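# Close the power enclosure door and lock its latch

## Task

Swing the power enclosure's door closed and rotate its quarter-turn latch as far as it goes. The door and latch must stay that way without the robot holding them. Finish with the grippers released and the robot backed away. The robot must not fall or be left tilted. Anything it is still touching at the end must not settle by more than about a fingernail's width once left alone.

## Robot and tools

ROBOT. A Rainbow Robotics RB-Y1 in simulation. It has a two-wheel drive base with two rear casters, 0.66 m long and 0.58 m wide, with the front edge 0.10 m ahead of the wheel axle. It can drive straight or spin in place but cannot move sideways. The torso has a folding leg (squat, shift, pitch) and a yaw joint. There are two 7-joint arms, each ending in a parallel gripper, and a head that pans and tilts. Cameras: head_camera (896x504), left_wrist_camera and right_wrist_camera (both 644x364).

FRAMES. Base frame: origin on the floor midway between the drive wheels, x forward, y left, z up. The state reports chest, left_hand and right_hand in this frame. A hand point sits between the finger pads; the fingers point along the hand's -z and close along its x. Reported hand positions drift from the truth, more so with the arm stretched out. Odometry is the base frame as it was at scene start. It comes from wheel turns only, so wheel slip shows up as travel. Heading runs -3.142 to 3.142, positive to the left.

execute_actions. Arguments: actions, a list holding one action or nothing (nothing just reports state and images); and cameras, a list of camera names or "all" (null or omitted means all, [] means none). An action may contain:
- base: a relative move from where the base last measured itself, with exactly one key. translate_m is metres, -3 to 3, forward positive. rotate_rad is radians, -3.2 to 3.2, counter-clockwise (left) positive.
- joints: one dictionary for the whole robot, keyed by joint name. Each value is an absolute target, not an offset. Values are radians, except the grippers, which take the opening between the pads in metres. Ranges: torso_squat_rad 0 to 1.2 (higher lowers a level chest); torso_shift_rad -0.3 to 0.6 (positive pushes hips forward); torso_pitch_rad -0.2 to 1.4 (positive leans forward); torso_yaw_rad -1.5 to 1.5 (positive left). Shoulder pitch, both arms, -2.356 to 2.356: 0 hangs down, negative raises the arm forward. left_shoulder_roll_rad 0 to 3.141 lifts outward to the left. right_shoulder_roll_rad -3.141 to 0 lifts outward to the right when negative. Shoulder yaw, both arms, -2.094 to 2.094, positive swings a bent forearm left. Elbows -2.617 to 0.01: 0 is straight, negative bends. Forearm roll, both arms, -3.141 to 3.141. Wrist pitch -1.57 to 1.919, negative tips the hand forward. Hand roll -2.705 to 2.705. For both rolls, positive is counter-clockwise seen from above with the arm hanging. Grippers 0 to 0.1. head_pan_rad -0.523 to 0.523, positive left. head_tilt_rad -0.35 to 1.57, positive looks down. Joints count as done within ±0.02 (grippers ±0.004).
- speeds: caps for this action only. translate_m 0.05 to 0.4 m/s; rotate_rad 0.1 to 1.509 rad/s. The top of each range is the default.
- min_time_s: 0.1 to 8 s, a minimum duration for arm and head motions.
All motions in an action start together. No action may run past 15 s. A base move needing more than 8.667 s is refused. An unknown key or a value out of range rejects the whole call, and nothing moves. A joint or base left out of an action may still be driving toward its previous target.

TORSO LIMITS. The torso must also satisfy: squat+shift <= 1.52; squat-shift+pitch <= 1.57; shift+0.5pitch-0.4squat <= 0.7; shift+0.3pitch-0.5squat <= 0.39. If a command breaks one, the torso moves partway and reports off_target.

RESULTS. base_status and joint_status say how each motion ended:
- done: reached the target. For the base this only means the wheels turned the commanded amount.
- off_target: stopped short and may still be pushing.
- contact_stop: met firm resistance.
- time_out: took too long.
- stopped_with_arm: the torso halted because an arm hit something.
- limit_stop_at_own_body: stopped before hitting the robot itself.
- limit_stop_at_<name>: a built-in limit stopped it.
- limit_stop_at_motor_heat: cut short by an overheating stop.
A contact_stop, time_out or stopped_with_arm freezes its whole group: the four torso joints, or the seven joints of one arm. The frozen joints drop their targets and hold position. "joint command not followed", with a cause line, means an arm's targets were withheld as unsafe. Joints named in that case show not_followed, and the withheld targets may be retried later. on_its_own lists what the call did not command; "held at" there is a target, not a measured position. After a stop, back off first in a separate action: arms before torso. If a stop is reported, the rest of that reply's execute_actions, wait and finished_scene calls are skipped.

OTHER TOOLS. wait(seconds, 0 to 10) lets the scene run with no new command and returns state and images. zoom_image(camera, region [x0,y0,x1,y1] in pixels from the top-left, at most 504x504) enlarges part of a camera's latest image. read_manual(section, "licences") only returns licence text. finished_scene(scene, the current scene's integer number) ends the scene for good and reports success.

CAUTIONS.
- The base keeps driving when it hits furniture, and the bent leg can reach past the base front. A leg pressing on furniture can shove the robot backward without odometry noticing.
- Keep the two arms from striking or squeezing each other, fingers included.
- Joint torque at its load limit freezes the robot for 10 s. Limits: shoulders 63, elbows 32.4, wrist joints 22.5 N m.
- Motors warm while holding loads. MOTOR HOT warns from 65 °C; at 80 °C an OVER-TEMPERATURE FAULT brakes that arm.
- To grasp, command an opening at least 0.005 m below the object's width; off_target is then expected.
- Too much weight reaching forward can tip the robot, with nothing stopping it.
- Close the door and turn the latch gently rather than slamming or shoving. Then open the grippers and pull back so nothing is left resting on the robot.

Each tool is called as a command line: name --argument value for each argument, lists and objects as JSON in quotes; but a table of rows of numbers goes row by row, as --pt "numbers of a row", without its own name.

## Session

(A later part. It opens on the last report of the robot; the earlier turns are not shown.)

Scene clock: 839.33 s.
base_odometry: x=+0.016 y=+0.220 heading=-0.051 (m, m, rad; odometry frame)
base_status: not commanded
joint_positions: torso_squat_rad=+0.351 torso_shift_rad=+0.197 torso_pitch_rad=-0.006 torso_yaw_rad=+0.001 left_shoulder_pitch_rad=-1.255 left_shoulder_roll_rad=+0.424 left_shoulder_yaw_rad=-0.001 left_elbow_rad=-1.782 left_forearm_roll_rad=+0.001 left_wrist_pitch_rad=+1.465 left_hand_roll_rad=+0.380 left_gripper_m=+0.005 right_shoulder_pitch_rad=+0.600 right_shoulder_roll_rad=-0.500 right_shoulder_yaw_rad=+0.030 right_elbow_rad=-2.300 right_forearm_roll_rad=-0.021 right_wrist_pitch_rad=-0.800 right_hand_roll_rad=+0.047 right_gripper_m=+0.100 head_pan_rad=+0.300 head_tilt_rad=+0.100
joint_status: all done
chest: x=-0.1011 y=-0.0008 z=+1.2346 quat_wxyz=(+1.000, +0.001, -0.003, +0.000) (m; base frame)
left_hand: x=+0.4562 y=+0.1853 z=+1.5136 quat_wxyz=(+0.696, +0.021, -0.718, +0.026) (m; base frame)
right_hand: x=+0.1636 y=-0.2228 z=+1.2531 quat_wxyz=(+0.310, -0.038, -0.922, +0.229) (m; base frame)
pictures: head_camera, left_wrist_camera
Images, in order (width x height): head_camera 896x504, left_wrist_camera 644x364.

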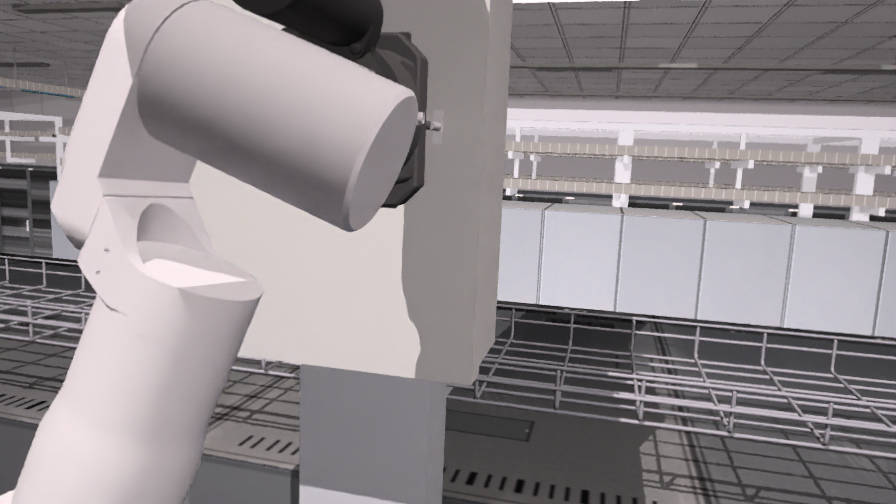

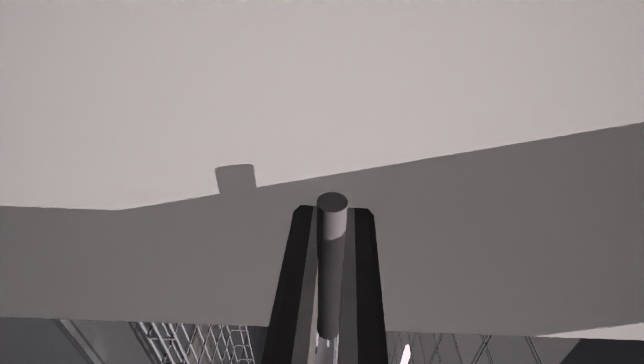

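execute_actions --actions '[{"joints":{"left_hand_roll_rad":0.7,"left_shoulder_pitch_rad":-1.235,"left_wrist_pitch_rad":1.444},"min_time_s":1.5}]' --cameras '["left_wrist_camera"]'

execute_actions --actions '[{"joints":{"left_hand_roll_rad":0.06,"left_shoulder_pitch_rad":-1.275,"left_wrist_pitch_rad":1.484},"min_time_s":2.5}]' --cameras '["left_wrist_camera"]'

Scene clock: 852.10 s.
base_odometry: x=+0.016 y=+0.220 heading=-0.051 (m, m, rad; odometry frame)
base_status: not commanded
joint_positions: torso_squat_rad=+0.351 torso_shift_rad=+0.196 torso_pitch_rad=-0.007 torso_yaw_rad=+0.001 left_shoulder_pitch_rad=-1.239 left_shoulder_roll_rad=+0.425 left_shoulder_yaw_rad=-0.001 left_elbow_rad=-1.784 left_forearm_roll_rad=+0.000 left_wrist_pitch_rad=+1.444 left_hand_roll_rad=+0.699 left_gripper_m=+0.010 right_shoulder_pitch_rad=+0.600 right_shoulder_roll_rad=-0.500 right_shoulder_yaw_rad=+0.030 right_elbow_rad=-2.300 right_forearm_roll_rad=-0.021 right_wrist_pitch_rad=-0.800 right_hand_roll_rad=+0.047 right_gripper_m=+0.100 head_pan_rad=+0.300 head_tilt_rad=+0.100
joint_status: all done
chest: x=-0.1020 y=-0.0008 z=+1.2347 quat_wxyz=(+1.000, +0.001, -0.004, +0.001) (m; base frame)
left_hand: x=+0.4574 y=+0.1867 z=+1.5114 quat_wxyz=(+0.680, -0.094, -0.715, +0.134) (m; base frame)
right_hand: x=+0.1627 y=-0.2228 z=+1.2535 quat_wxyz=(+0.310, -0.038, -0.922, +0.229) (m; base frame)
pictures: left_wrist_camera
Images, in order (width x height): left_wrist_camera 644x364.

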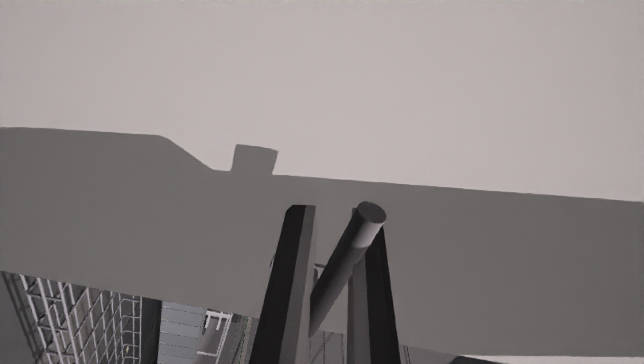

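Scene clock: 854.90 s.
base_odometry: x=+0.016 y=+0.220 heading=-0.051 (m, m, rad; odometry frame)
base_status: not commanded
joint_positions: torso_squat_rad=+0.350 torso_shift_rad=+0.198 torso_pitch_rad=-0.004 torso_yaw_rad=+0.001 left_shoulder_pitch_rad=-1.271 left_shoulder_roll_rad=+0.423 left_shoulder_yaw_rad=-0.001 left_elbow_rad=-1.780 left_forearm_roll_rad=+0.001 left_wrist_pitch_rad=+1.486 left_hand_roll_rad=+0.060 left_gripper_m=+0.011 right_shoulder_pitch_rad=+0.600 right_shoulder_roll_rad=-0.500 right_shoulder_yaw_rad=+0.030 right_elbow_rad=-2.300 right_forearm_roll_rad=-0.021 right_wrist_pitch_rad=-0.800 right_hand_roll_rad=+0.047 right_gripper_m=+0.100 head_pan_rad=+0.300 head_tilt_rad=+0.100
joint_status: all done
chest: x=-0.1003 y=-0.0008 z=+1.2346 quat_wxyz=(+1.000, +0.001, -0.002, +0.000) (m; base frame)
left_hand: x=+0.4548 y=+0.1837 z=+1.5159 quat_wxyz=(+0.694, +0.135, -0.702, -0.085) (m; base frame)
right_hand: x=+0.1645 y=-0.2228 z=+1.2528 quat_wxyz=(+0.311, -0.037, -0.922, +0.229) (m; base frame)
pictures: left_wrist_camera
Images, in order (width x height): left_wrist_camera 644x364.

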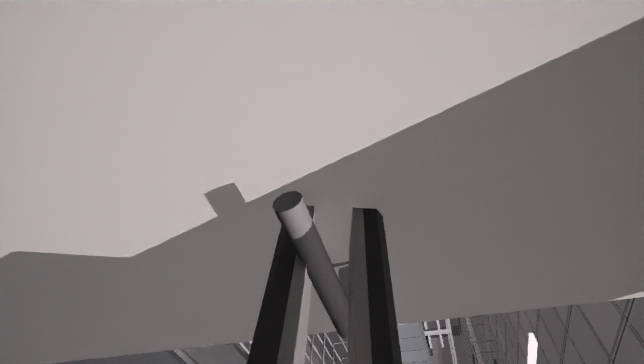

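execute_actions --actions '[{"joints":{"left_hand_roll_rad":0.38,"left_shoulder_pitch_rad":-1.255,"left_wrist_pitch_rad":1.464,"left_gripper_m":0.03},"min_time_s":1}]' --cameras '[]'

execute_actions --actions '[{"joints":{"torso_shift_rad":0.13}}]' --cameras '[]'

execute_actions --actions '[{"joints":{"left_shoulder_pitch_rad":-1.316,"left_wrist_pitch_rad":1.525,"left_shoulder_roll_rad":0.465,"left_gripper_m":0.0,"left_hand_roll_rad":0.44}}]' --cameras '["left_wrist_camera"]'

Scene clock: 898.03 s.
base_odometry: x=+0.016 y=+0.220 heading=-0.051 (m, m, rad; odometry frame)
base_status: not commanded
joint_positions: torso_squat_rad=+0.350 torso_shift_rad=+0.198 torso_pitch_rad=-0.005 torso_yaw_rad=+0.001 left_shoulder_pitch_rad=-1.268 left_shoulder_roll_rad=+0.421 left_shoulder_yaw_rad=-0.002 left_elbow_rad=-1.780 left_forearm_roll_rad=+0.002 left_wrist_pitch_rad=+1.487 left_hand_roll_rad=+0.064 left_gripper_m=+0.030 right_shoulder_pitch_rad=+0.600 right_shoulder_roll_rad=-0.500 right_shoulder_yaw_rad=+0.030 right_elbow_rad=-2.300 right_forearm_roll_rad=-0.021 right_wrist_pitch_rad=-0.800 right_hand_roll_rad=+0.047 right_gripper_m=+0.100 head_pan_rad=+0.300 head_tilt_rad=+0.100
joint_status: left_wrist_pitch_rad contact_stop (moved +0.000 of -0.022); left_hand_roll_rad contact_stop_at_left_wrist_pitch_rad (moved +0.004 of +0.320); the others done
on_its_own: left_wrist_pitch_rad is held at +1.487, not at your +1.464, since a contact_stop; left_hand_roll_rad is held at +0.064, not at your +0.380, since a contact_stop
chest: x=-0.1004 y=-0.0008 z=+1.2346 quat_wxyz=(+1.000, +0.001, -0.002, +0.000) (m; base frame)
left_hand: x=+0.4550 y=+0.1830 z=+1.5144 quat_wxyz=(+0.695, +0.133, -0.701, -0.084) (m; base frame)
right_hand: x=+0.1643 y=-0.2228 z=+1.2528 quat_wxyz=(+0.311, -0.038, -0.922, +0.229) (m; base frame)
pictures: none
No camera images: the call's "cameras" was empty. Leave "cameras" out to get every camera's image.

not run: a stop came earlier in this reply.

not run: a stop came earlier in this reply.

Back off with the torso first.

execute_actions --actions '[{"joints":{"torso_shift_rad":0.13}}]' --cameras '["left_wrist_camera","head_camera"]'

Scene clock: 902.33 s.
base_odometry: x=+0.016 y=+0.220 heading=-0.051 (m, m, rad; odometry frame)
base_status: not commanded
joint_positions: torso_squat_rad=+0.350 torso_shift_rad=+0.130 torso_pitch_rad=-0.004 torso_yaw_rad=+0.001 left_shoulder_pitch_rad=-1.268 left_shoulder_roll_rad=+0.421 left_shoulder_yaw_rad=-0.002 left_elbow_rad=-1.780 left_forearm_roll_rad=+0.002 left_wrist_pitch_rad=+1.487 left_hand_roll_rad=+0.064 left_gripper_m=+0.030 right_shoulder_pitch_rad=+0.600 right_shoulder_roll_rad=-0.500 right_shoulder_yaw_rad=+0.030 right_elbow_rad=-2.300 right_forearm_roll_rad=-0.021 right_wrist_pitch_rad=-0.800 right_hand_roll_rad=+0.047 right_gripper_m=+0.100 head_pan_rad=+0.300 head_tilt_rad=+0.100
joint_status: all done
on_its_own: left_wrist_pitch_rad is held at +1.487, not at your +1.464, since a contact_stop; left_hand_roll_rad is held at +0.064, not at your +0.380, since a contact_stop
chest: x=-0.1441 y=-0.0008 z=+1.2419 quat_wxyz=(+1.000, +0.001, -0.002, +0.000) (m; base frame)
left_hand: x=+0.4116 y=+0.1832 z=+1.5211 quat_wxyz=(+0.696, +0.133, -0.701, -0.084) (m; base frame)
right_hand: x=+0.1206 y=-0.2228 z=+1.2600 quat_wxyz=(+0.311, -0.037, -0.922, +0.229) (m; base frame)
pictures: head_camera, left_wrist_camera
Images, in order (width x height): head_camera 896x504, left_wrist_camera 644x364.

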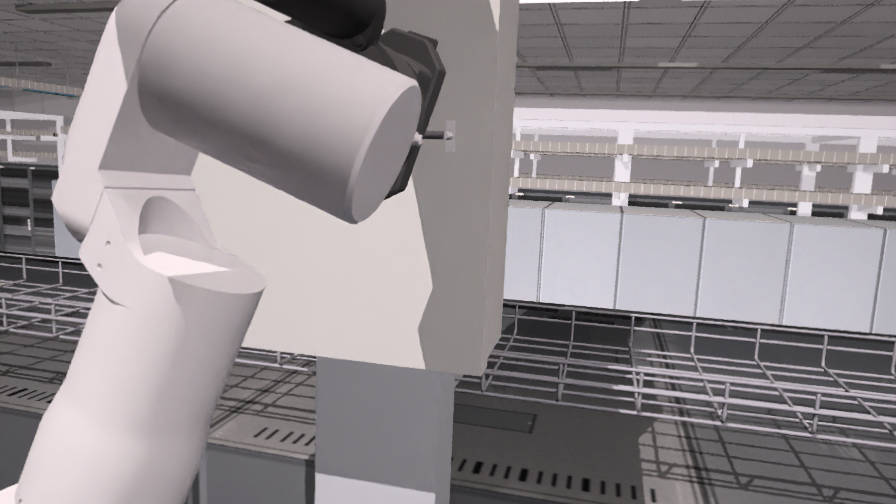

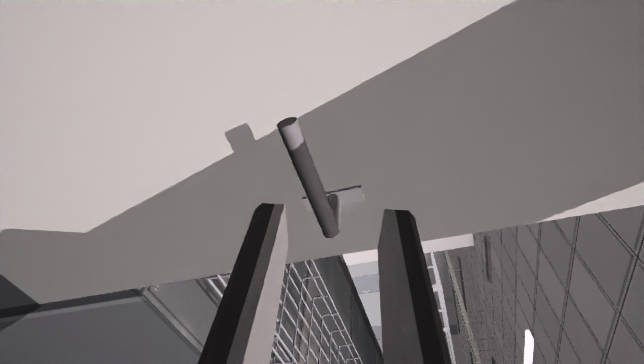

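execute_actions --actions '[{"joints":{"left_shoulder_pitch_rad":-1.316,"left_wrist_pitch_rad":1.525,"left_shoulder_roll_rad":0.465,"left_shoulder_yaw_rad":0,"left_elbow_rad":-1.78,"left_forearm_roll_rad":0,"left_gripper_m":0.0,"left_hand_roll_rad":0.44},"min_time_s":1}]' --cameras '["left_wrist_camera"]'

Scene clock: 911.30 s.
base_odometry: x=+0.016 y=+0.220 heading=-0.051 (m, m, rad; odometry frame)
base_status: not commanded
joint_positions: torso_squat_rad=+0.350 torso_shift_rad=+0.130 torso_pitch_rad=-0.004 torso_yaw_rad=+0.001 left_shoulder_pitch_rad=-1.316 left_shoulder_roll_rad=+0.465 left_shoulder_yaw_rad=+0.000 left_elbow_rad=-1.780 left_forearm_roll_rad=+0.000 left_wrist_pitch_rad=+1.525 left_hand_roll_rad=+0.440 left_gripper_m=+0.000 right_shoulder_pitch_rad=+0.600 right_shoulder_roll_rad=-0.500 right_shoulder_yaw_rad=+0.030 right_elbow_rad=-2.300 right_forearm_roll_rad=-0.021 right_wrist_pitch_rad=-0.800 right_hand_roll_rad=+0.047 right_gripper_m=+0.100 head_pan_rad=+0.300 head_tilt_rad=+0.100
joint_status: all done
chest: x=-0.1441 y=-0.0008 z=+1.2419 quat_wxyz=(+1.000, +0.001, -0.002, +0.000) (m; base frame)
left_hand: x=+0.3995 y=+0.1972 z=+1.5457 quat_wxyz=(+0.689, +0.015, -0.722, +0.058) (m; base frame)
right_hand: x=+0.1206 y=-0.2228 z=+1.2600 quat_wxyz=(+0.311, -0.037, -0.922, +0.229) (m; base frame)
pictures: left_wrist_camera
Images, in order (width x height): left_wrist_camera 644x364.

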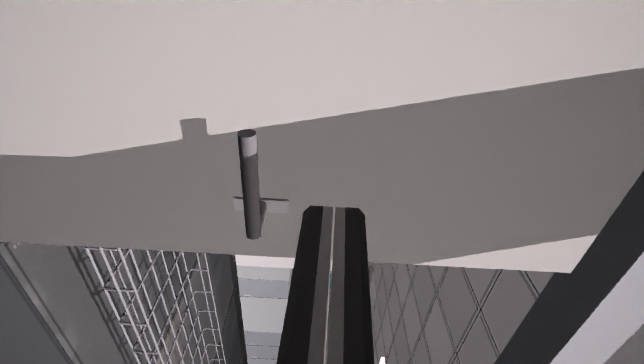

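execute_actions --actions '[{"joints":{"torso_shift_rad":0.207}}]' --cameras '["left_wrist_camera"]'

execute_actions --actions '[{"joints":{"left_shoulder_pitch_rad":-1.22,"left_wrist_pitch_rad":1.429,"left_shoulder_roll_rad":0.445},"min_time_s":2.5}]' --cameras '["left_wrist_camera"]'

Scene clock: 920.10 s.
base_odometry: x=+0.016 y=+0.220 heading=-0.051 (m, m, rad; odometry frame)
base_status: not commanded
joint_positions: torso_squat_rad=+0.350 torso_shift_rad=+0.207 torso_pitch_rad=-0.004 torso_yaw_rad=+0.001 left_shoulder_pitch_rad=-1.316 left_shoulder_roll_rad=+0.465 left_shoulder_yaw_rad=+0.000 left_elbow_rad=-1.780 left_forearm_roll_rad=+0.000 left_wrist_pitch_rad=+1.525 left_hand_roll_rad=+0.440 left_gripper_m=+0.000 right_shoulder_pitch_rad=+0.600 right_shoulder_roll_rad=-0.500 right_shoulder_yaw_rad=+0.030 right_elbow_rad=-2.300 right_forearm_roll_rad=-0.021 right_wrist_pitch_rad=-0.800 right_hand_roll_rad=+0.047 right_gripper_m=+0.100 head_pan_rad=+0.300 head_tilt_rad=+0.100
joint_status: all done
chest: x=-0.0940 y=-0.0008 z=+1.2334 quat_wxyz=(+1.000, +0.001, -0.002, +0.000) (m; base frame)
left_hand: x=+0.4497 y=+0.1972 z=+1.5370 quat_wxyz=(+0.689, +0.015, -0.722, +0.058) (m; base frame)
right_hand: x=+0.1707 y=-0.2228 z=+1.2514 quat_wxyz=(+0.311, -0.037, -0.922, +0.229) (m; base frame)
pictures: left_wrist_camera
Images, in order (width x height): left_wrist_camera 644x364.

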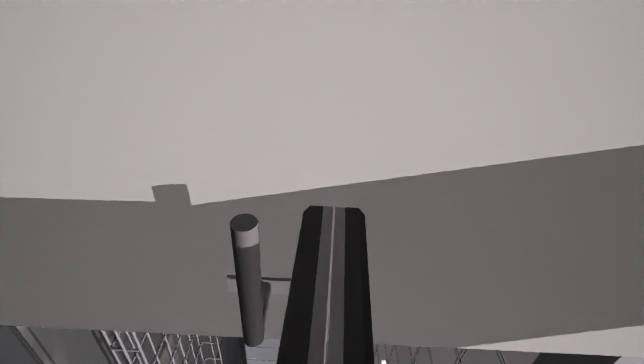

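Scene clock: 922.13 s.
base_odometry: x=+0.016 y=+0.220 heading=-0.051 (m, m, rad; odometry frame)
base_status: not commanded
joint_positions: torso_squat_rad=+0.351 torso_shift_rad=+0.206 torso_pitch_rad=-0.007 torso_yaw_rad=+0.001 left_shoulder_pitch_rad=-1.263 left_shoulder_roll_rad=+0.456 left_shoulder_yaw_rad=+0.002 left_elbow_rad=-1.790 left_forearm_roll_rad=-0.001 left_wrist_pitch_rad=+1.459 left_hand_roll_rad=+0.440 left_gripper_m=+0.000 right_shoulder_pitch_rad=+0.600 right_shoulder_roll_rad=-0.500 right_shoulder_yaw_rad=+0.030 right_elbow_rad=-2.300 right_forearm_roll_rad=-0.021 right_wrist_pitch_rad=-0.800 right_hand_roll_rad=+0.047 right_gripper_m=+0.100 head_pan_rad=+0.300 head_tilt_rad=+0.100
joint_status: left_shoulder_pitch_rad contact_stop (moved +0.053 of +0.096); left_wrist_pitch_rad contact_stop_at_left_shoulder_pitch_rad (moved -0.066 of -0.096); the others done
on_its_own: left_shoulder_pitch_rad is held at -1.260, not at your -1.220, since a contact_stop; left_wrist_pitch_rad is held at +1.460, not at your +1.429, since a contact_stop
chest: x=-0.0957 y=-0.0009 z=+1.2334 quat_wxyz=(+1.000, +0.001, -0.003, +0.000) (m; base frame)
left_hand: x=+0.4560 y=+0.1971 z=+1.5270 quat_wxyz=(+0.682, +0.010, -0.730, +0.051) (m; base frame)
right_hand: x=+0.1691 y=-0.2229 z=+1.2521 quat_wxyz=(+0.310, -0.038, -0.922, +0.229) (m; base frame)
pictures: left_wrist_camera
Images, in order (width x height): left_wrist_camera 644x364.

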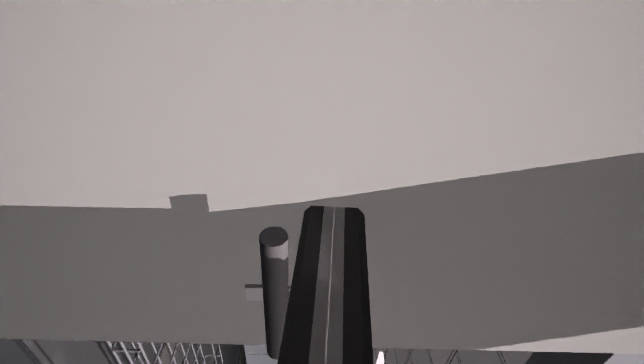

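execute_actions --actions '[{"joints":{"torso_shift_rad":0.192}}]' --cameras '[]'

execute_actions --actions '[{"joints":{"left_shoulder_pitch_rad":-1.215,"left_wrist_pitch_rad":1.424,"left_shoulder_roll_rad":0.45,"left_elbow_rad":-1.78,"left_shoulder_yaw_rad":0,"left_forearm_roll_rad":0,"left_hand_roll_rad":0.44,"torso_shift_rad":0.18},"min_time_s":2.5}]' --cameras '["left_wrist_camera"]'

Scene clock: 934.57 s.
base_odometry: x=+0.016 y=+0.220 heading=-0.051 (m, m, rad; odometry frame)
base_status: not commanded
joint_positions: torso_squat_rad=+0.350 torso_shift_rad=+0.192 torso_pitch_rad=-0.005 torso_yaw_rad=+0.001 left_shoulder_pitch_rad=-1.261 left_shoulder_roll_rad=+0.456 left_shoulder_yaw_rad=+0.002 left_elbow_rad=-1.788 left_forearm_roll_rad=-0.001 left_wrist_pitch_rad=+1.459 left_hand_roll_rad=+0.440 left_gripper_m=+0.000 right_shoulder_pitch_rad=+0.600 right_shoulder_roll_rad=-0.500 right_shoulder_yaw_rad=+0.030 right_elbow_rad=-2.300 right_forearm_roll_rad=-0.021 right_wrist_pitch_rad=-0.800 right_hand_roll_rad=+0.047 right_gripper_m=+0.100 head_pan_rad=+0.300 head_tilt_rad=+0.100
joint_status: all done
on_its_own: left_shoulder_pitch_rad is held at -1.260, not at your -1.220, since a contact_stop; left_wrist_pitch_rad is held at +1.460, not at your +1.429, since a contact_stop
chest: x=-0.1040 y=-0.0008 z=+1.2353 quat_wxyz=(+1.000, +0.001, -0.002, +0.000) (m; base frame)
left_hand: x=+0.4493 y=+0.1978 z=+1.5259 quat_wxyz=(+0.684, +0.011, -0.728, +0.052) (m; base frame)
right_hand: x=+0.1607 y=-0.2229 z=+1.2535 quat_wxyz=(+0.311, -0.037, -0.922, +0.229) (m; base frame)
pictures: none
No camera images: the call's "cameras" was empty. Leave "cameras" out to get every camera's image.

Scene clock: 936.77 s.
base_odometry: x=+0.016 y=+0.220 heading=-0.051 (m, m, rad; odometry frame)
base_status: not commanded
joint_positions: torso_squat_rad=+0.350 torso_shift_rad=+0.180 torso_pitch_rad=-0.004 torso_yaw_rad=+0.001 left_shoulder_pitch_rad=-1.240 left_shoulder_roll_rad=+0.455 left_shoulder_yaw_rad=+0.002 left_elbow_rad=-1.789 left_forearm_roll_rad=-0.002 left_wrist_pitch_rad=+1.430 left_hand_roll_rad=+0.440 left_gripper_m=+0.000 right_shoulder_pitch_rad=+0.600 right_shoulder_roll_rad=-0.500 right_shoulder_yaw_rad=+0.030 right_elbow_rad=-2.300 right_forearm_roll_rad=-0.021 right_wrist_pitch_rad=-0.800 right_hand_roll_rad=+0.047 right_gripper_m=+0.100 head_pan_rad=+0.300 head_tilt_rad=+0.100
joint_status: left_shoulder_pitch_rad contact_stop (moved +0.021 of +0.046); the others done
on_its_own: left_shoulder_pitch_rad is held at -1.239, not at your -1.215, since a contact_stop
chest: x=-0.1118 y=-0.0008 z=+1.2368 quat_wxyz=(+1.000, +0.001, -0.002, +0.000) (m; base frame)
left_hand: x=+0.4452 y=+0.1992 z=+1.5233 quat_wxyz=(+0.681, +0.010, -0.731, +0.049) (m; base frame)
right_hand: x=+0.1530 y=-0.2229 z=+1.2549 quat_wxyz=(+0.311, -0.038, -0.922, +0.229) (m; base frame)
pictures: left_wrist_camera
Images, in order (width x height): left_wrist_camera 644x364.

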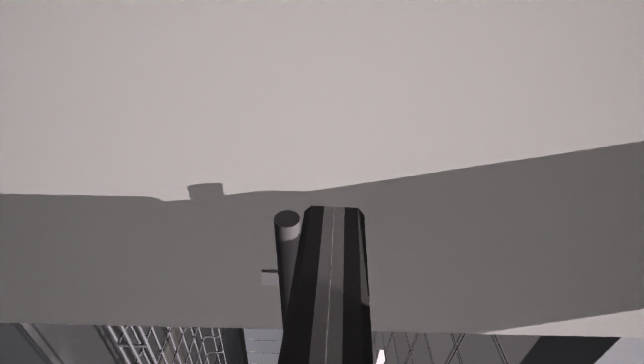

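execute_actions --actions '[{"joints":{"left_shoulder_pitch_rad":-1.28,"left_wrist_pitch_rad":1.49,"left_shoulder_roll_rad":0.455,"left_elbow_rad":-1.78,"left_shoulder_yaw_rad":0,"left_forearm_roll_rad":0,"left_hand_roll_rad":0.44},"min_time_s":1}]' --cameras '[]'

execute_actions --actions '[{"joints":{"torso_shift_rad":0.09}}]' --cameras '[]'

execute_actions --actions '[{"joints":{"left_shoulder_pitch_rad":-1.175,"left_wrist_pitch_rad":1.384,"left_shoulder_roll_rad":0.433,"left_hand_roll_rad":0.41},"min_time_s":1}]' --cameras '["left_wrist_camera"]'

Scene clock: 950.07 s.
base_odometry: x=+0.016 y=+0.220 heading=-0.051 (m, m, rad; odometry frame)
base_status: not commanded
joint_positions: torso_squat_rad=+0.350 torso_shift_rad=+0.180 torso_pitch_rad=-0.004 torso_yaw_rad=+0.001 left_shoulder_pitch_rad=-1.280 left_shoulder_roll_rad=+0.455 left_shoulder_yaw_rad=+0.000 left_elbow_rad=-1.780 left_forearm_roll_rad=+0.000 left_wrist_pitch_rad=+1.490 left_hand_roll_rad=+0.440 left_gripper_m=+0.000 right_shoulder_pitch_rad=+0.600 right_shoulder_roll_rad=-0.500 right_shoulder_yaw_rad=+0.030 right_elbow_rad=-2.300 right_forearm_roll_rad=-0.021 right_wrist_pitch_rad=-0.800 right_hand_roll_rad=+0.047 right_gripper_m=+0.100 head_pan_rad=+0.300 head_tilt_rad=+0.100
joint_status: all done
chest: x=-0.1117 y=-0.0008 z=+1.2368 quat_wxyz=(+1.000, +0.001, -0.002, +0.000) (m; base frame)
left_hand: x=+0.4400 y=+0.1970 z=+1.5281 quat_wxyz=(+0.691, +0.012, -0.721, +0.055) (m; base frame)
right_hand: x=+0.1530 y=-0.2229 z=+1.2549 quat_wxyz=(+0.311, -0.038, -0.922, +0.229) (m; base frame)
pictures: none
No camera images: the call's "cameras" was empty. Leave "cameras" out to get every camera's image.

Scene clock: 951.43 s.
base_odometry: x=+0.016 y=+0.220 heading=-0.051 (m, m, rad; odometry frame)
base_status: not commanded
joint_positions: torso_squat_rad=+0.350 torso_shift_rad=+0.090 torso_pitch_rad=-0.004 torso_yaw_rad=+0.001 left_shoulder_pitch_rad=-1.280 left_shoulder_roll_rad=+0.455 left_shoulder_yaw_rad=+0.000 left_elbow_rad=-1.780 left_forearm_roll_rad=+0.000 left_wrist_pitch_rad=+1.490 left_hand_roll_rad=+0.440 left_gripper_m=+0.000 right_shoulder_pitch_rad=+0.600 right_shoulder_roll_rad=-0.500 right_shoulder_yaw_rad=+0.030 right_elbow_rad=-2.300 right_forearm_roll_rad=-0.021 right_wrist_pitch_rad=-0.800 right_hand_roll_rad=+0.047 right_gripper_m=+0.100 head_pan_rad=+0.300 head_tilt_rad=+0.100
joint_status: all done
chest: x=-0.1702 y=-0.0008 z=+1.2447 quat_wxyz=(+1.000, +0.001, -0.002, +0.000) (m; base frame)
left_hand: x=+0.3815 y=+0.1969 z=+1.5361 quat_wxyz=(+0.691, +0.012, -0.721, +0.055) (m; base frame)
right_hand: x=+0.0945 y=-0.2229 z=+1.2628 quat_wxyz=(+0.311, -0.038, -0.922, +0.229) (m; base frame)
pictures: none
No camera images: the call's "cameras" was empty. Leave "cameras" out to get every camera's image.

Scene clock: 952.73 s.
base_odometry: x=+0.016 y=+0.220 heading=-0.051 (m, m, rad; odometry frame)
base_status: not commanded
joint_positions: torso_squat_rad=+0.350 torso_shift_rad=+0.090 torso_pitch_rad=-0.004 torso_yaw_rad=+0.001 left_shoulder_pitch_rad=-1.175 left_shoulder_roll_rad=+0.433 left_shoulder_yaw_rad=+0.000 left_elbow_rad=-1.780 left_forearm_roll_rad=+0.000 left_wrist_pitch_rad=+1.384 left_hand_roll_rad=+0.410 left_gripper_m=+0.000 right_shoulder_pitch_rad=+0.600 right_shoulder_roll_rad=-0.500 right_shoulder_yaw_rad=+0.030 right_elbow_rad=-2.300 right_forearm_roll_rad=-0.021 right_wrist_pitch_rad=-0.800 right_hand_roll_rad=+0.047 right_gripper_m=+0.100 head_pan_rad=+0.300 head_tilt_rad=+0.100
joint_status: all done
chest: x=-0.1702 y=-0.0008 z=+1.2447 quat_wxyz=(+1.000, +0.001, -0.002, +0.000) (m; base frame)
left_hand: x=+0.4021 y=+0.1986 z=+1.4995 quat_wxyz=(+0.695, +0.016, -0.718, +0.036) (m; base frame)
right_hand: x=+0.0945 y=-0.2229 z=+1.2628 quat_wxyz=(+0.311, -0.038, -0.922, +0.229) (m; base frame)
pictures: left_wrist_camera
Images, in order (width x height): left_wrist_camera 644x364.

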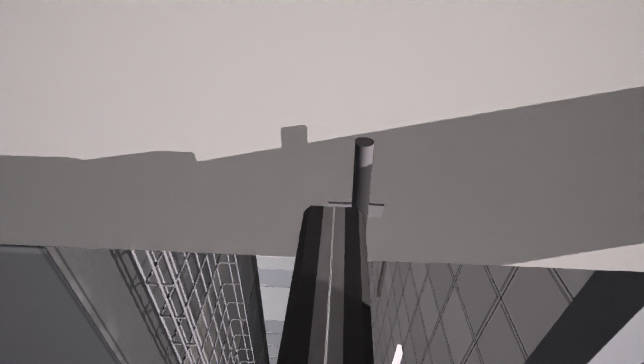

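execute_actions --actions '[{"joints":{"torso_shift_rad":0.158}}]' --cameras '["left_wrist_camera"]'

execute_actions --actions '[{"joints":{"left_shoulder_pitch_rad":-1.27,"left_wrist_pitch_rad":1.479,"left_shoulder_roll_rad":0.45,"torso_shift_rad":0.185},"min_time_s":2.5}]' --cameras '["left_wrist_camera"]'

Scene clock: 960.87 s.
base_odometry: x=+0.016 y=+0.220 heading=-0.051 (m, m, rad; odometry frame)
base_status: not commanded
joint_positions: torso_squat_rad=+0.350 torso_shift_rad=+0.158 torso_pitch_rad=-0.004 torso_yaw_rad=+0.001 left_shoulder_pitch_rad=-1.175 left_shoulder_roll_rad=+0.433 left_shoulder_yaw_rad=+0.000 left_elbow_rad=-1.780 left_forearm_roll_rad=+0.000 left_wrist_pitch_rad=+1.384 left_hand_roll_rad=+0.410 left_gripper_m=+0.000 right_shoulder_pitch_rad=+0.600 right_shoulder_roll_rad=-0.500 right_shoulder_yaw_rad=+0.030 right_elbow_rad=-2.300 right_forearm_roll_rad=-0.021 right_wrist_pitch_rad=-0.800 right_hand_roll_rad=+0.047 right_gripper_m=+0.100 head_pan_rad=+0.300 head_tilt_rad=+0.100
joint_status: all done
chest: x=-0.1257 y=-0.0008 z=+1.2392 quat_wxyz=(+1.000, +0.001, -0.002, +0.000) (m; base frame)
left_hand: x=+0.4468 y=+0.1986 z=+1.4937 quat_wxyz=(+0.695, +0.016, -0.718, +0.036) (m; base frame)
right_hand: x=+0.1391 y=-0.2229 z=+1.2572 quat_wxyz=(+0.311, -0.037, -0.922, +0.229) (m; base frame)
pictures: left_wrist_camera
Images, in order (width x height): left_wrist_camera 644x364.

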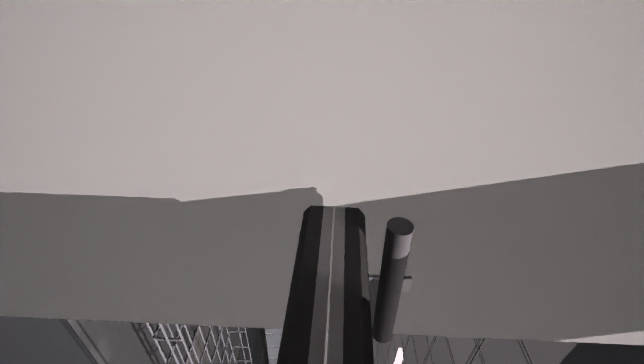

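Scene clock: 962.77 s.
base_odometry: x=+0.016 y=+0.220 heading=-0.051 (m, m, rad; odometry frame)
base_status: not commanded
joint_positions: torso_squat_rad=+0.351 torso_shift_rad=+0.184 torso_pitch_rad=-0.005 torso_yaw_rad=+0.001 left_shoulder_pitch_rad=-1.215 left_shoulder_roll_rad=+0.437 left_shoulder_yaw_rad=-0.003 left_elbow_rad=-1.780 left_forearm_roll_rad=+0.002 left_wrist_pitch_rad=+1.445 left_hand_roll_rad=+0.410 left_gripper_m=+0.000 right_shoulder_pitch_rad=+0.600 right_shoulder_roll_rad=-0.500 right_shoulder_yaw_rad=+0.030 right_elbow_rad=-2.300 right_forearm_roll_rad=-0.021 right_wrist_pitch_rad=-0.800 right_hand_roll_rad=+0.047 right_gripper_m=+0.100 head_pan_rad=+0.300 head_tilt_rad=+0.100
joint_status: left_shoulder_pitch_rad contact_stop (moved -0.040 of -0.095); left_wrist_pitch_rad contact_stop_at_left_shoulder_pitch_rad (moved +0.061 of +0.095); the others done
on_its_own: left_shoulder_pitch_rad is held at -1.216, not at your -1.270, since a contact_stop; left_wrist_pitch_rad is held at +1.444, not at your +1.479, since a contact_stop
chest: x=-0.1093 y=-0.0006 z=+1.2362 quat_wxyz=(+1.000, +0.000, -0.003, +0.001) (m; base frame)
left_hand: x=+0.4556 y=+0.1966 z=+1.5000 quat_wxyz=(+0.701, +0.019, -0.712, +0.039) (m; base frame)
right_hand: x=+0.1555 y=-0.2225 z=+1.2547 quat_wxyz=(+0.310, -0.038, -0.922, +0.229) (m; base frame)
pictures: left_wrist_camera
Images, in order (width x height): left_wrist_camera 644x364.

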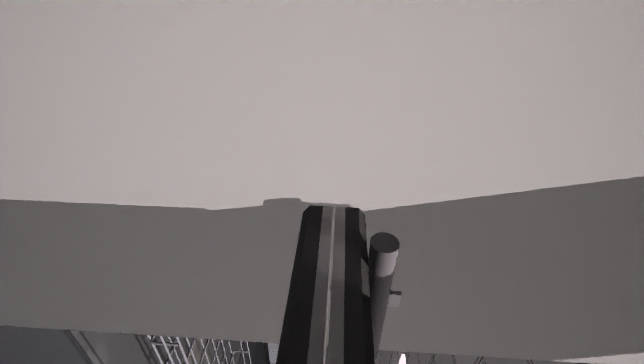

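execute_actions --actions '[{"joints":{"torso_shift_rad":0.174}}]' --cameras '[]'

execute_actions --actions '[{"joints":{"left_shoulder_pitch_rad":-1.27,"left_wrist_pitch_rad":1.479,"left_shoulder_roll_rad":0.45,"left_elbow_rad":-1.765,"left_shoulder_yaw_rad":0,"left_forearm_roll_rad":0,"left_hand_roll_rad":0.41},"min_time_s":2.5}]' --cameras '["left_wrist_camera"]'

Scene clock: 972.80 s.
base_odometry: x=+0.016 y=+0.220 heading=-0.051 (m, m, rad; odometry frame)
base_status: not commanded
joint_positions: torso_squat_rad=+0.350 torso_shift_rad=+0.174 torso_pitch_rad=-0.004 torso_yaw_rad=+0.001 left_shoulder_pitch_rad=-1.216 left_shoulder_roll_rad=+0.437 left_shoulder_yaw_rad=-0.003 left_elbow_rad=-1.779 left_forearm_roll_rad=+0.002 left_wrist_pitch_rad=+1.444 left_hand_roll_rad=+0.410 left_gripper_m=+0.000 right_shoulder_pitch_rad=+0.600 right_shoulder_roll_rad=-0.500 right_shoulder_yaw_rad=+0.030 right_elbow_rad=-2.300 right_forearm_roll_rad=-0.021 right_wrist_pitch_rad=-0.800 right_hand_roll_rad=+0.047 right_gripper_m=+0.100 head_pan_rad=+0.300 head_tilt_rad=+0.100
joint_status: all done
on_its_own: left_shoulder_pitch_rad is held at -1.216, not at your -1.270, since a contact_stop; left_wrist_pitch_rad is held at +1.444, not at your +1.479, since a contact_stop
chest: x=-0.1155 y=-0.0007 z=+1.2375 quat_wxyz=(+1.000, +0.000, -0.002, +0.000) (m; base frame)
left_hand: x=+0.4501 y=+0.1965 z=+1.5005 quat_wxyz=(+0.701, +0.019, -0.711, +0.039) (m; base frame)
right_hand: x=+0.1493 y=-0.2227 z=+1.2556 quat_wxyz=(+0.311, -0.037, -0.922, +0.229) (m; base frame)
pictures: none
No camera images: the call's "cameras" was empty. Leave "cameras" out to get every camera's image.

Scene clock: 974.57 s.
base_odometry: x=+0.016 y=+0.220 heading=-0.051 (m, m, rad; odometry frame)
base_status: not commanded
joint_positions: torso_squat_rad=+0.350 torso_shift_rad=+0.174 torso_pitch_rad=-0.004 torso_yaw_rad=+0.001 left_shoulder_pitch_rad=-1.232 left_shoulder_roll_rad=+0.439 left_shoulder_yaw_rad=-0.005 left_elbow_rad=-1.766 left_forearm_roll_rad=+0.003 left_wrist_pitch_rad=+1.469 left_hand_roll_rad=+0.410 left_gripper_m=+0.000 right_shoulder_pitch_rad=+0.600 right_shoulder_roll_rad=-0.500 right_shoulder_yaw_rad=+0.030 right_elbow_rad=-2.300 right_forearm_roll_rad=-0.021 right_wrist_pitch_rad=-0.800 right_hand_roll_rad=+0.047 right_gripper_m=+0.100 head_pan_rad=+0.300 head_tilt_rad=+0.100
joint_status: left_shoulder_pitch_rad contact_stop (moved -0.017 of -0.054); the others done
on_its_own: left_shoulder_pitch_rad is held at -1.233, not at your -1.270, since a contact_stop
chest: x=-0.1153 y=-0.0007 z=+1.2375 quat_wxyz=(+1.000, +0.000, -0.002, +0.000) (m; base frame)
left_hand: x=+0.4502 y=+0.1967 z=+1.5006 quat_wxyz=(+0.708, +0.022, -0.705, +0.042) (m; base frame)
right_hand: x=+0.1495 y=-0.2227 z=+1.2555 quat_wxyz=(+0.311, -0.037, -0.922, +0.229) (m; base frame)
pictures: left_wrist_camera
Images, in order (width x height): left_wrist_camera 644x364.

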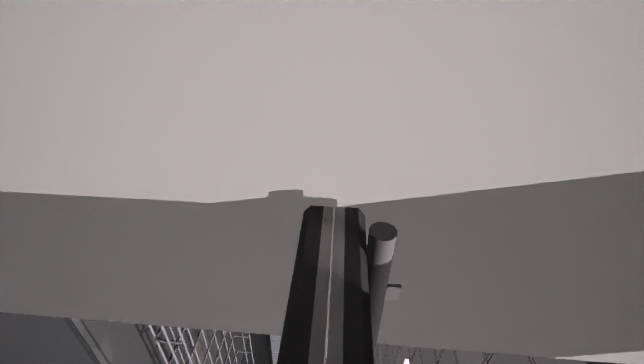

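execute_actions --actions '[{"joints":{"left_shoulder_pitch_rad":-1.2,"left_wrist_pitch_rad":1.42,"left_elbow_rad":-1.78,"left_shoulder_roll_rad":0.437,"left_shoulder_yaw_rad":0,"left_forearm_roll_rad":0,"left_hand_roll_rad":0.41},"min_time_s":1}]' --cameras '[]'

execute_actions --actions '[{"joints":{"torso_shift_rad":0.0,"head_pan_rad":0.2,"head_tilt_rad":0.0}}]' --cameras '[]'

execute_actions --actions '[{"joints":{"left_shoulder_pitch_rad":-0.5,"left_wrist_pitch_rad":1.2,"left_elbow_rad":-2.0,"left_shoulder_roll_rad":0.6},"min_time_s":1.5}]' --cameras '["head_camera"]'

Scene clock: 990.40 s.
base_odometry: x=+0.016 y=+0.220 heading=-0.051 (m, m, rad; odometry frame)
base_status: not commanded
joint_positions: torso_squat_rad=+0.350 torso_shift_rad=+0.174 torso_pitch_rad=-0.004 torso_yaw_rad=+0.001 left_shoulder_pitch_rad=-1.200 left_shoulder_roll_rad=+0.437 left_shoulder_yaw_rad=+0.000 left_elbow_rad=-1.780 left_forearm_roll_rad=+0.000 left_wrist_pitch_rad=+1.420 left_hand_roll_rad=+0.410 left_gripper_m=+0.000 right_shoulder_pitch_rad=+0.600 right_shoulder_roll_rad=-0.500 right_shoulder_yaw_rad=+0.030 right_elbow_rad=-2.300 right_forearm_roll_rad=-0.021 right_wrist_pitch_rad=-0.800 right_hand_roll_rad=+0.047 right_gripper_m=+0.100 head_pan_rad=+0.300 head_tilt_rad=+0.100
joint_status: all done
chest: x=-0.1153 y=-0.0007 z=+1.2375 quat_wxyz=(+1.000, +0.000, -0.002, +0.000) (m; base frame)
left_hand: x=+0.4528 y=+0.1985 z=+1.4982 quat_wxyz=(+0.698, +0.019, -0.715, +0.039) (m; base frame)
right_hand: x=+0.1495 y=-0.2227 z=+1.2555 quat_wxyz=(+0.311, -0.037, -0.922, +0.229) (m; base frame)
pictures: none
No camera images: the call's "cameras" was empty. Leave "cameras" out to get every camera's image.

Scene clock: 992.33 s.
base_odometry: x=+0.016 y=+0.220 heading=-0.051 (m, m, rad; odometry frame)
base_status: not commanded
joint_positions: torso_squat_rad=+0.350 torso_shift_rad=+0.000 torso_pitch_rad=-0.004 torso_yaw_rad=+0.001 left_shoulder_pitch_rad=-1.200 left_shoulder_roll_rad=+0.437 left_shoulder_yaw_rad=+0.000 left_elbow_rad=-1.780 left_forearm_roll_rad=+0.000 left_wrist_pitch_rad=+1.420 left_hand_roll_rad=+0.410 left_gripper_m=+0.000 right_shoulder_pitch_rad=+0.600 right_shoulder_roll_rad=-0.500 right_shoulder_yaw_rad=+0.030 right_elbow_rad=-2.300 right_forearm_roll_rad=-0.021 right_wrist_pitch_rad=-0.800 right_hand_roll_rad=+0.047 right_gripper_m=+0.100 head_pan_rad=+0.200 head_tilt_rad=+0.000
joint_status: all done
chest: x=-0.2293 y=-0.0007 z=+1.2474 quat_wxyz=(+1.000, +0.000, -0.002, +0.000) (m; base frame)
left_hand: x=+0.3386 y=+0.1984 z=+1.5081 quat_wxyz=(+0.698, +0.019, -0.715, +0.039) (m; base frame)
right_hand: x=+0.0354 y=-0.2227 z=+1.2655 quat_wxyz=(+0.311, -0.038, -0.922, +0.229) (m; base frame)
pictures: none
No camera images: the call's "cameras" was empty. Leave "cameras" out to get every camera's image.

Scene clock: 994.13 s.
base_odometry: x=+0.016 y=+0.220 heading=-0.051 (m, m, rad; odometry frame)
base_status: not commanded
joint_positions: torso_squat_rad=+0.350 torso_shift_rad=+0.000 torso_pitch_rad=-0.004 torso_yaw_rad=+0.001 left_shoulder_pitch_rad=-0.500 left_shoulder_roll_rad=+0.600 left_shoulder_yaw_rad=+0.000 left_elbow_rad=-2.000 left_forearm_roll_rad=+0.000 left_wrist_pitch_rad=+1.200 left_hand_roll_rad=+0.410 left_gripper_m=+0.000 right_shoulder_pitch_rad=+0.600 right_shoulder_roll_rad=-0.500 right_shoulder_yaw_rad=+0.030 right_elbow_rad=-2.300 right_forearm_roll_rad=-0.021 right_wrist_pitch_rad=-0.800 right_hand_roll_rad=+0.047 right_gripper_m=+0.100 head_pan_rad=+0.200 head_tilt_rad=+0.000
joint_status: all done
chest: x=-0.2293 y=-0.0007 z=+1.2474 quat_wxyz=(+1.000, +0.001, -0.002, +0.000) (m; base frame)
left_hand: x=+0.3247 y=+0.3348 z=+1.2733 quat_wxyz=(+0.764, +0.134, -0.630, +0.034) (m; base frame)
right_hand: x=+0.0354 y=-0.2228 z=+1.2655 quat_wxyz=(+0.311, -0.038, -0.922, +0.229) (m; base frame)
pictures: head_camera
Images, in order (width x height): head_camera 896x504.

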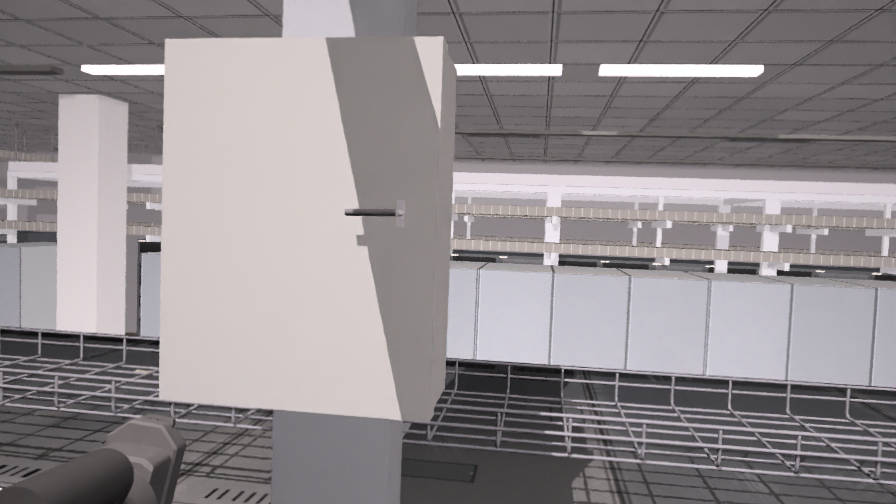

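execute_actions --actions '[]'

Scene clock: 1021.93 s.
base_odometry: x=+0.016 y=+0.220 heading=-0.051 (m, m, rad; odometry frame)
base_status: not commanded
joint_positions: torso_squat_rad=+0.350 torso_shift_rad=+0.000 torso_pitch_rad=-0.004 torso_yaw_rad=+0.001 left_shoulder_pitch_rad=-0.500 left_shoulder_roll_rad=+0.600 left_shoulder_yaw_rad=+0.000 left_elbow_rad=-2.000 left_forearm_roll_rad=+0.000 left_wrist_pitch_rad=+1.200 left_hand_roll_rad=+0.410 left_gripper_m=+0.000 right_shoulder_pitch_rad=+0.600 right_shoulder_roll_rad=-0.500 right_shoulder_yaw_rad=+0.030 right_elbow_rad=-2.300 right_forearm_roll_rad=-0.021 right_wrist_pitch_rad=-0.800 right_hand_roll_rad=+0.047 right_gripper_m=+0.100 head_pan_rad=+0.200 head_tilt_rad=+0.000
joint_status: all done
chest: x=-0.2293 y=-0.0007 z=+1.2474 quat_wxyz=(+1.000, +0.001, -0.002, +0.000) (m; base frame)
left_hand: x=+0.3247 y=+0.3348 z=+1.2734 quat_wxyz=(+0.764, +0.134, -0.630, +0.034) (m; base frame)
right_hand: x=+0.0354 y=-0.2228 z=+1.2655 quat_wxyz=(+0.311, -0.038, -0.922, +0.229) (m; base frame)
pictures: head_camera, left_wrist_camera, right_wrist_camera
Images, in order (width x height): head_camera 896x504, left_wrist_camera 644x364, right_wrist_camera 644x364.

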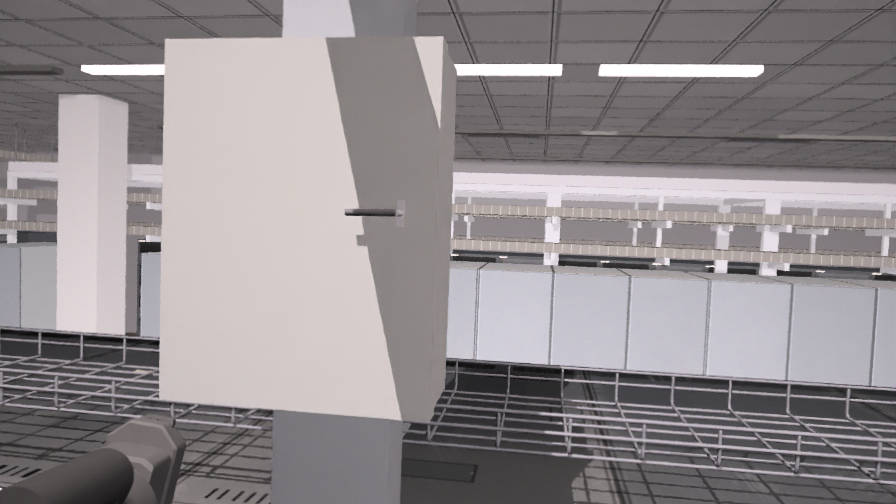

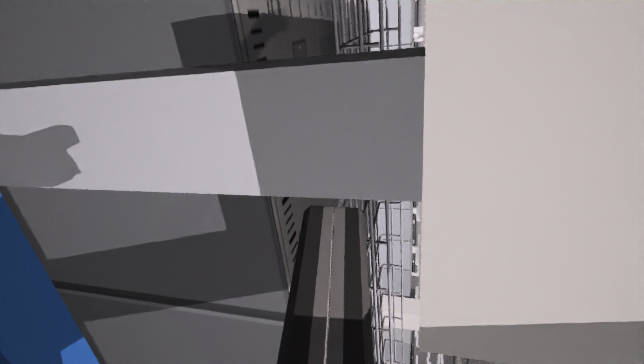

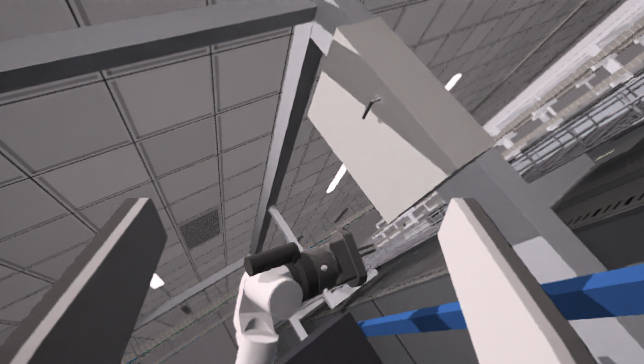

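zoom_image --camera "head_camera" --region '[300, 30, 520, 430]'

zoom_image --camera "right_wrist_camera" --region '[280, 0, 520, 240]'

Region (300, 30, 520, 430) of head_camera's 896x504 image, scaled by 1.260, with more detail than that image has; it fills the left 277 columns of this view, and the rest is white.

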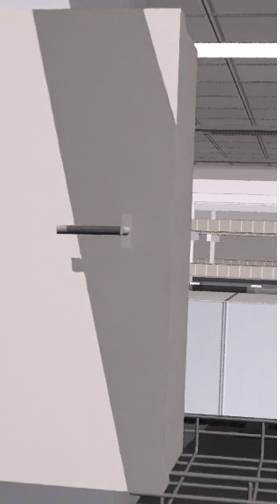

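Region (280, 0, 520, 240) of right_wrist_camera's 644x364 image, scaled by 2.100, with more detail than that image has.

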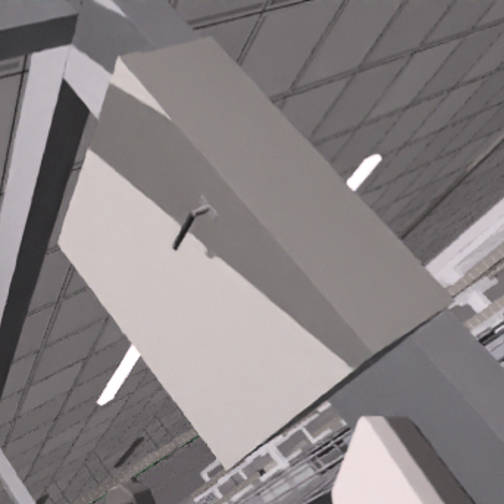

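execute_actions --actions '[{"joints":{"right_shoulder_pitch_rad":-0.8,"right_shoulder_roll_rad":-0.5,"right_shoulder_yaw_rad":0,"right_elbow_rad":-2.0,"right_forearm_roll_rad":0,"right_wrist_pitch_rad":1.25,"right_hand_roll_rad":-0.41}}]'

Scene clock: 1064.40 s.
base_odometry: x=+0.016 y=+0.220 heading=-0.051 (m, m, rad; odometry frame)
base_status: not commanded
joint_positions: torso_squat_rad=+0.350 torso_shift_rad=+0.000 torso_pitch_rad=-0.004 torso_yaw_rad=+0.001 left_shoulder_pitch_rad=-0.500 left_shoulder_roll_rad=+0.600 left_shoulder_yaw_rad=+0.000 left_elbow_rad=-2.000 left_forearm_roll_rad=+0.000 left_wrist_pitch_rad=+1.200 left_hand_roll_rad=+0.410 left_gripper_m=+0.000 right_shoulder_pitch_rad=-0.800 right_shoulder_roll_rad=-0.500 right_shoulder_yaw_rad=+0.000 right_elbow_rad=-2.000 right_forearm_roll_rad=+0.000 right_wrist_pitch_rad=+1.250 right_hand_roll_rad=-0.410 right_gripper_m=+0.100 head_pan_rad=+0.200 head_tilt_rad=+0.000
joint_status: all done
chest: x=-0.2293 y=-0.0007 z=+1.2474 quat_wxyz=(+1.000, +0.001, -0.002, +0.000) (m; base frame)
left_hand: x=+0.3247 y=+0.3350 z=+1.2734 quat_wxyz=(+0.764, +0.134, -0.630, +0.034) (m; base frame)
right_hand: x=+0.3324 y=-0.2519 z=+1.4035 quat_wxyz=(+0.697, -0.053, -0.715, -0.023) (m; base frame)
pictures: head_camera, left_wrist_camera, right_wrist_camera
Images, in order (width x height): head_camera 896x504, left_wrist_camera 644x364, right_wrist_camera 644x364.

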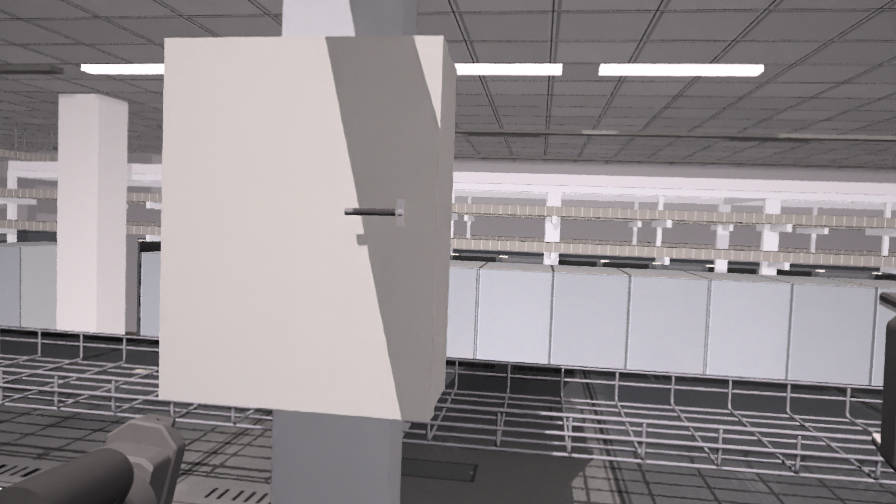

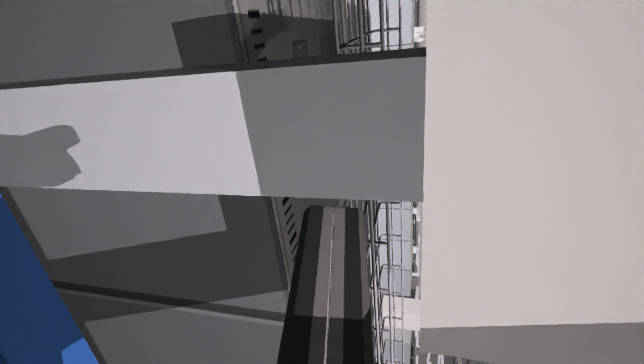

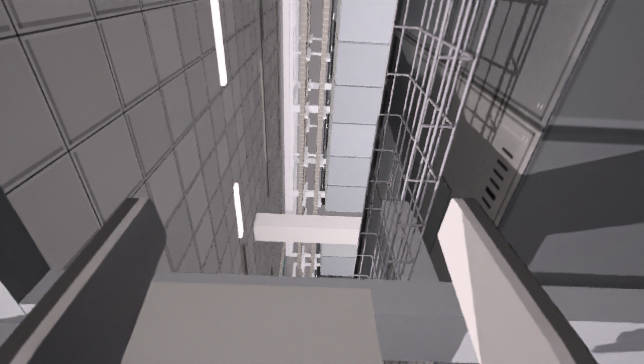

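execute_actions --actions '[{"joints":{"right_hand_roll_rad":2.7}}]' --cameras '["right_wrist_camera"]'

Scene clock: 1071.83 s.
base_odometry: x=+0.016 y=+0.220 heading=-0.051 (m, m, rad; odometry frame)
base_status: not commanded
joint_positions: torso_squat_rad=+0.350 torso_shift_rad=+0.000 torso_pitch_rad=-0.004 torso_yaw_rad=+0.001 left_shoulder_pitch_rad=-0.500 left_shoulder_roll_rad=+0.600 left_shoulder_yaw_rad=+0.000 left_elbow_rad=-2.000 left_forearm_roll_rad=+0.000 left_wrist_pitch_rad=+1.200 left_hand_roll_rad=+0.410 left_gripper_m=+0.000 right_shoulder_pitch_rad=-0.800 right_shoulder_roll_rad=-0.500 right_shoulder_yaw_rad=+0.000 right_elbow_rad=-2.000 right_forearm_roll_rad=+0.000 right_wrist_pitch_rad=+1.250 right_hand_roll_rad=+2.700 right_gripper_m=+0.100 head_pan_rad=+0.200 head_tilt_rad=+0.000
joint_status: all done
chest: x=-0.2293 y=-0.0007 z=+1.2474 quat_wxyz=(+1.000, +0.001, -0.002, +0.000) (m; base frame)
left_hand: x=+0.3247 y=+0.3350 z=+1.2734 quat_wxyz=(+0.764, +0.134, -0.630, +0.034) (m; base frame)
right_hand: x=+0.3324 y=-0.2519 z=+1.4035 quat_wxyz=(+0.034, -0.715, +0.042, +0.697) (m; base frame)
pictures: right_wrist_camera
Images, in order (width x height): right_wrist_camera 644x364.

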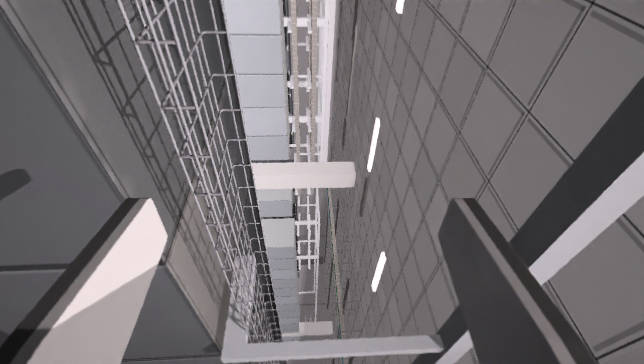

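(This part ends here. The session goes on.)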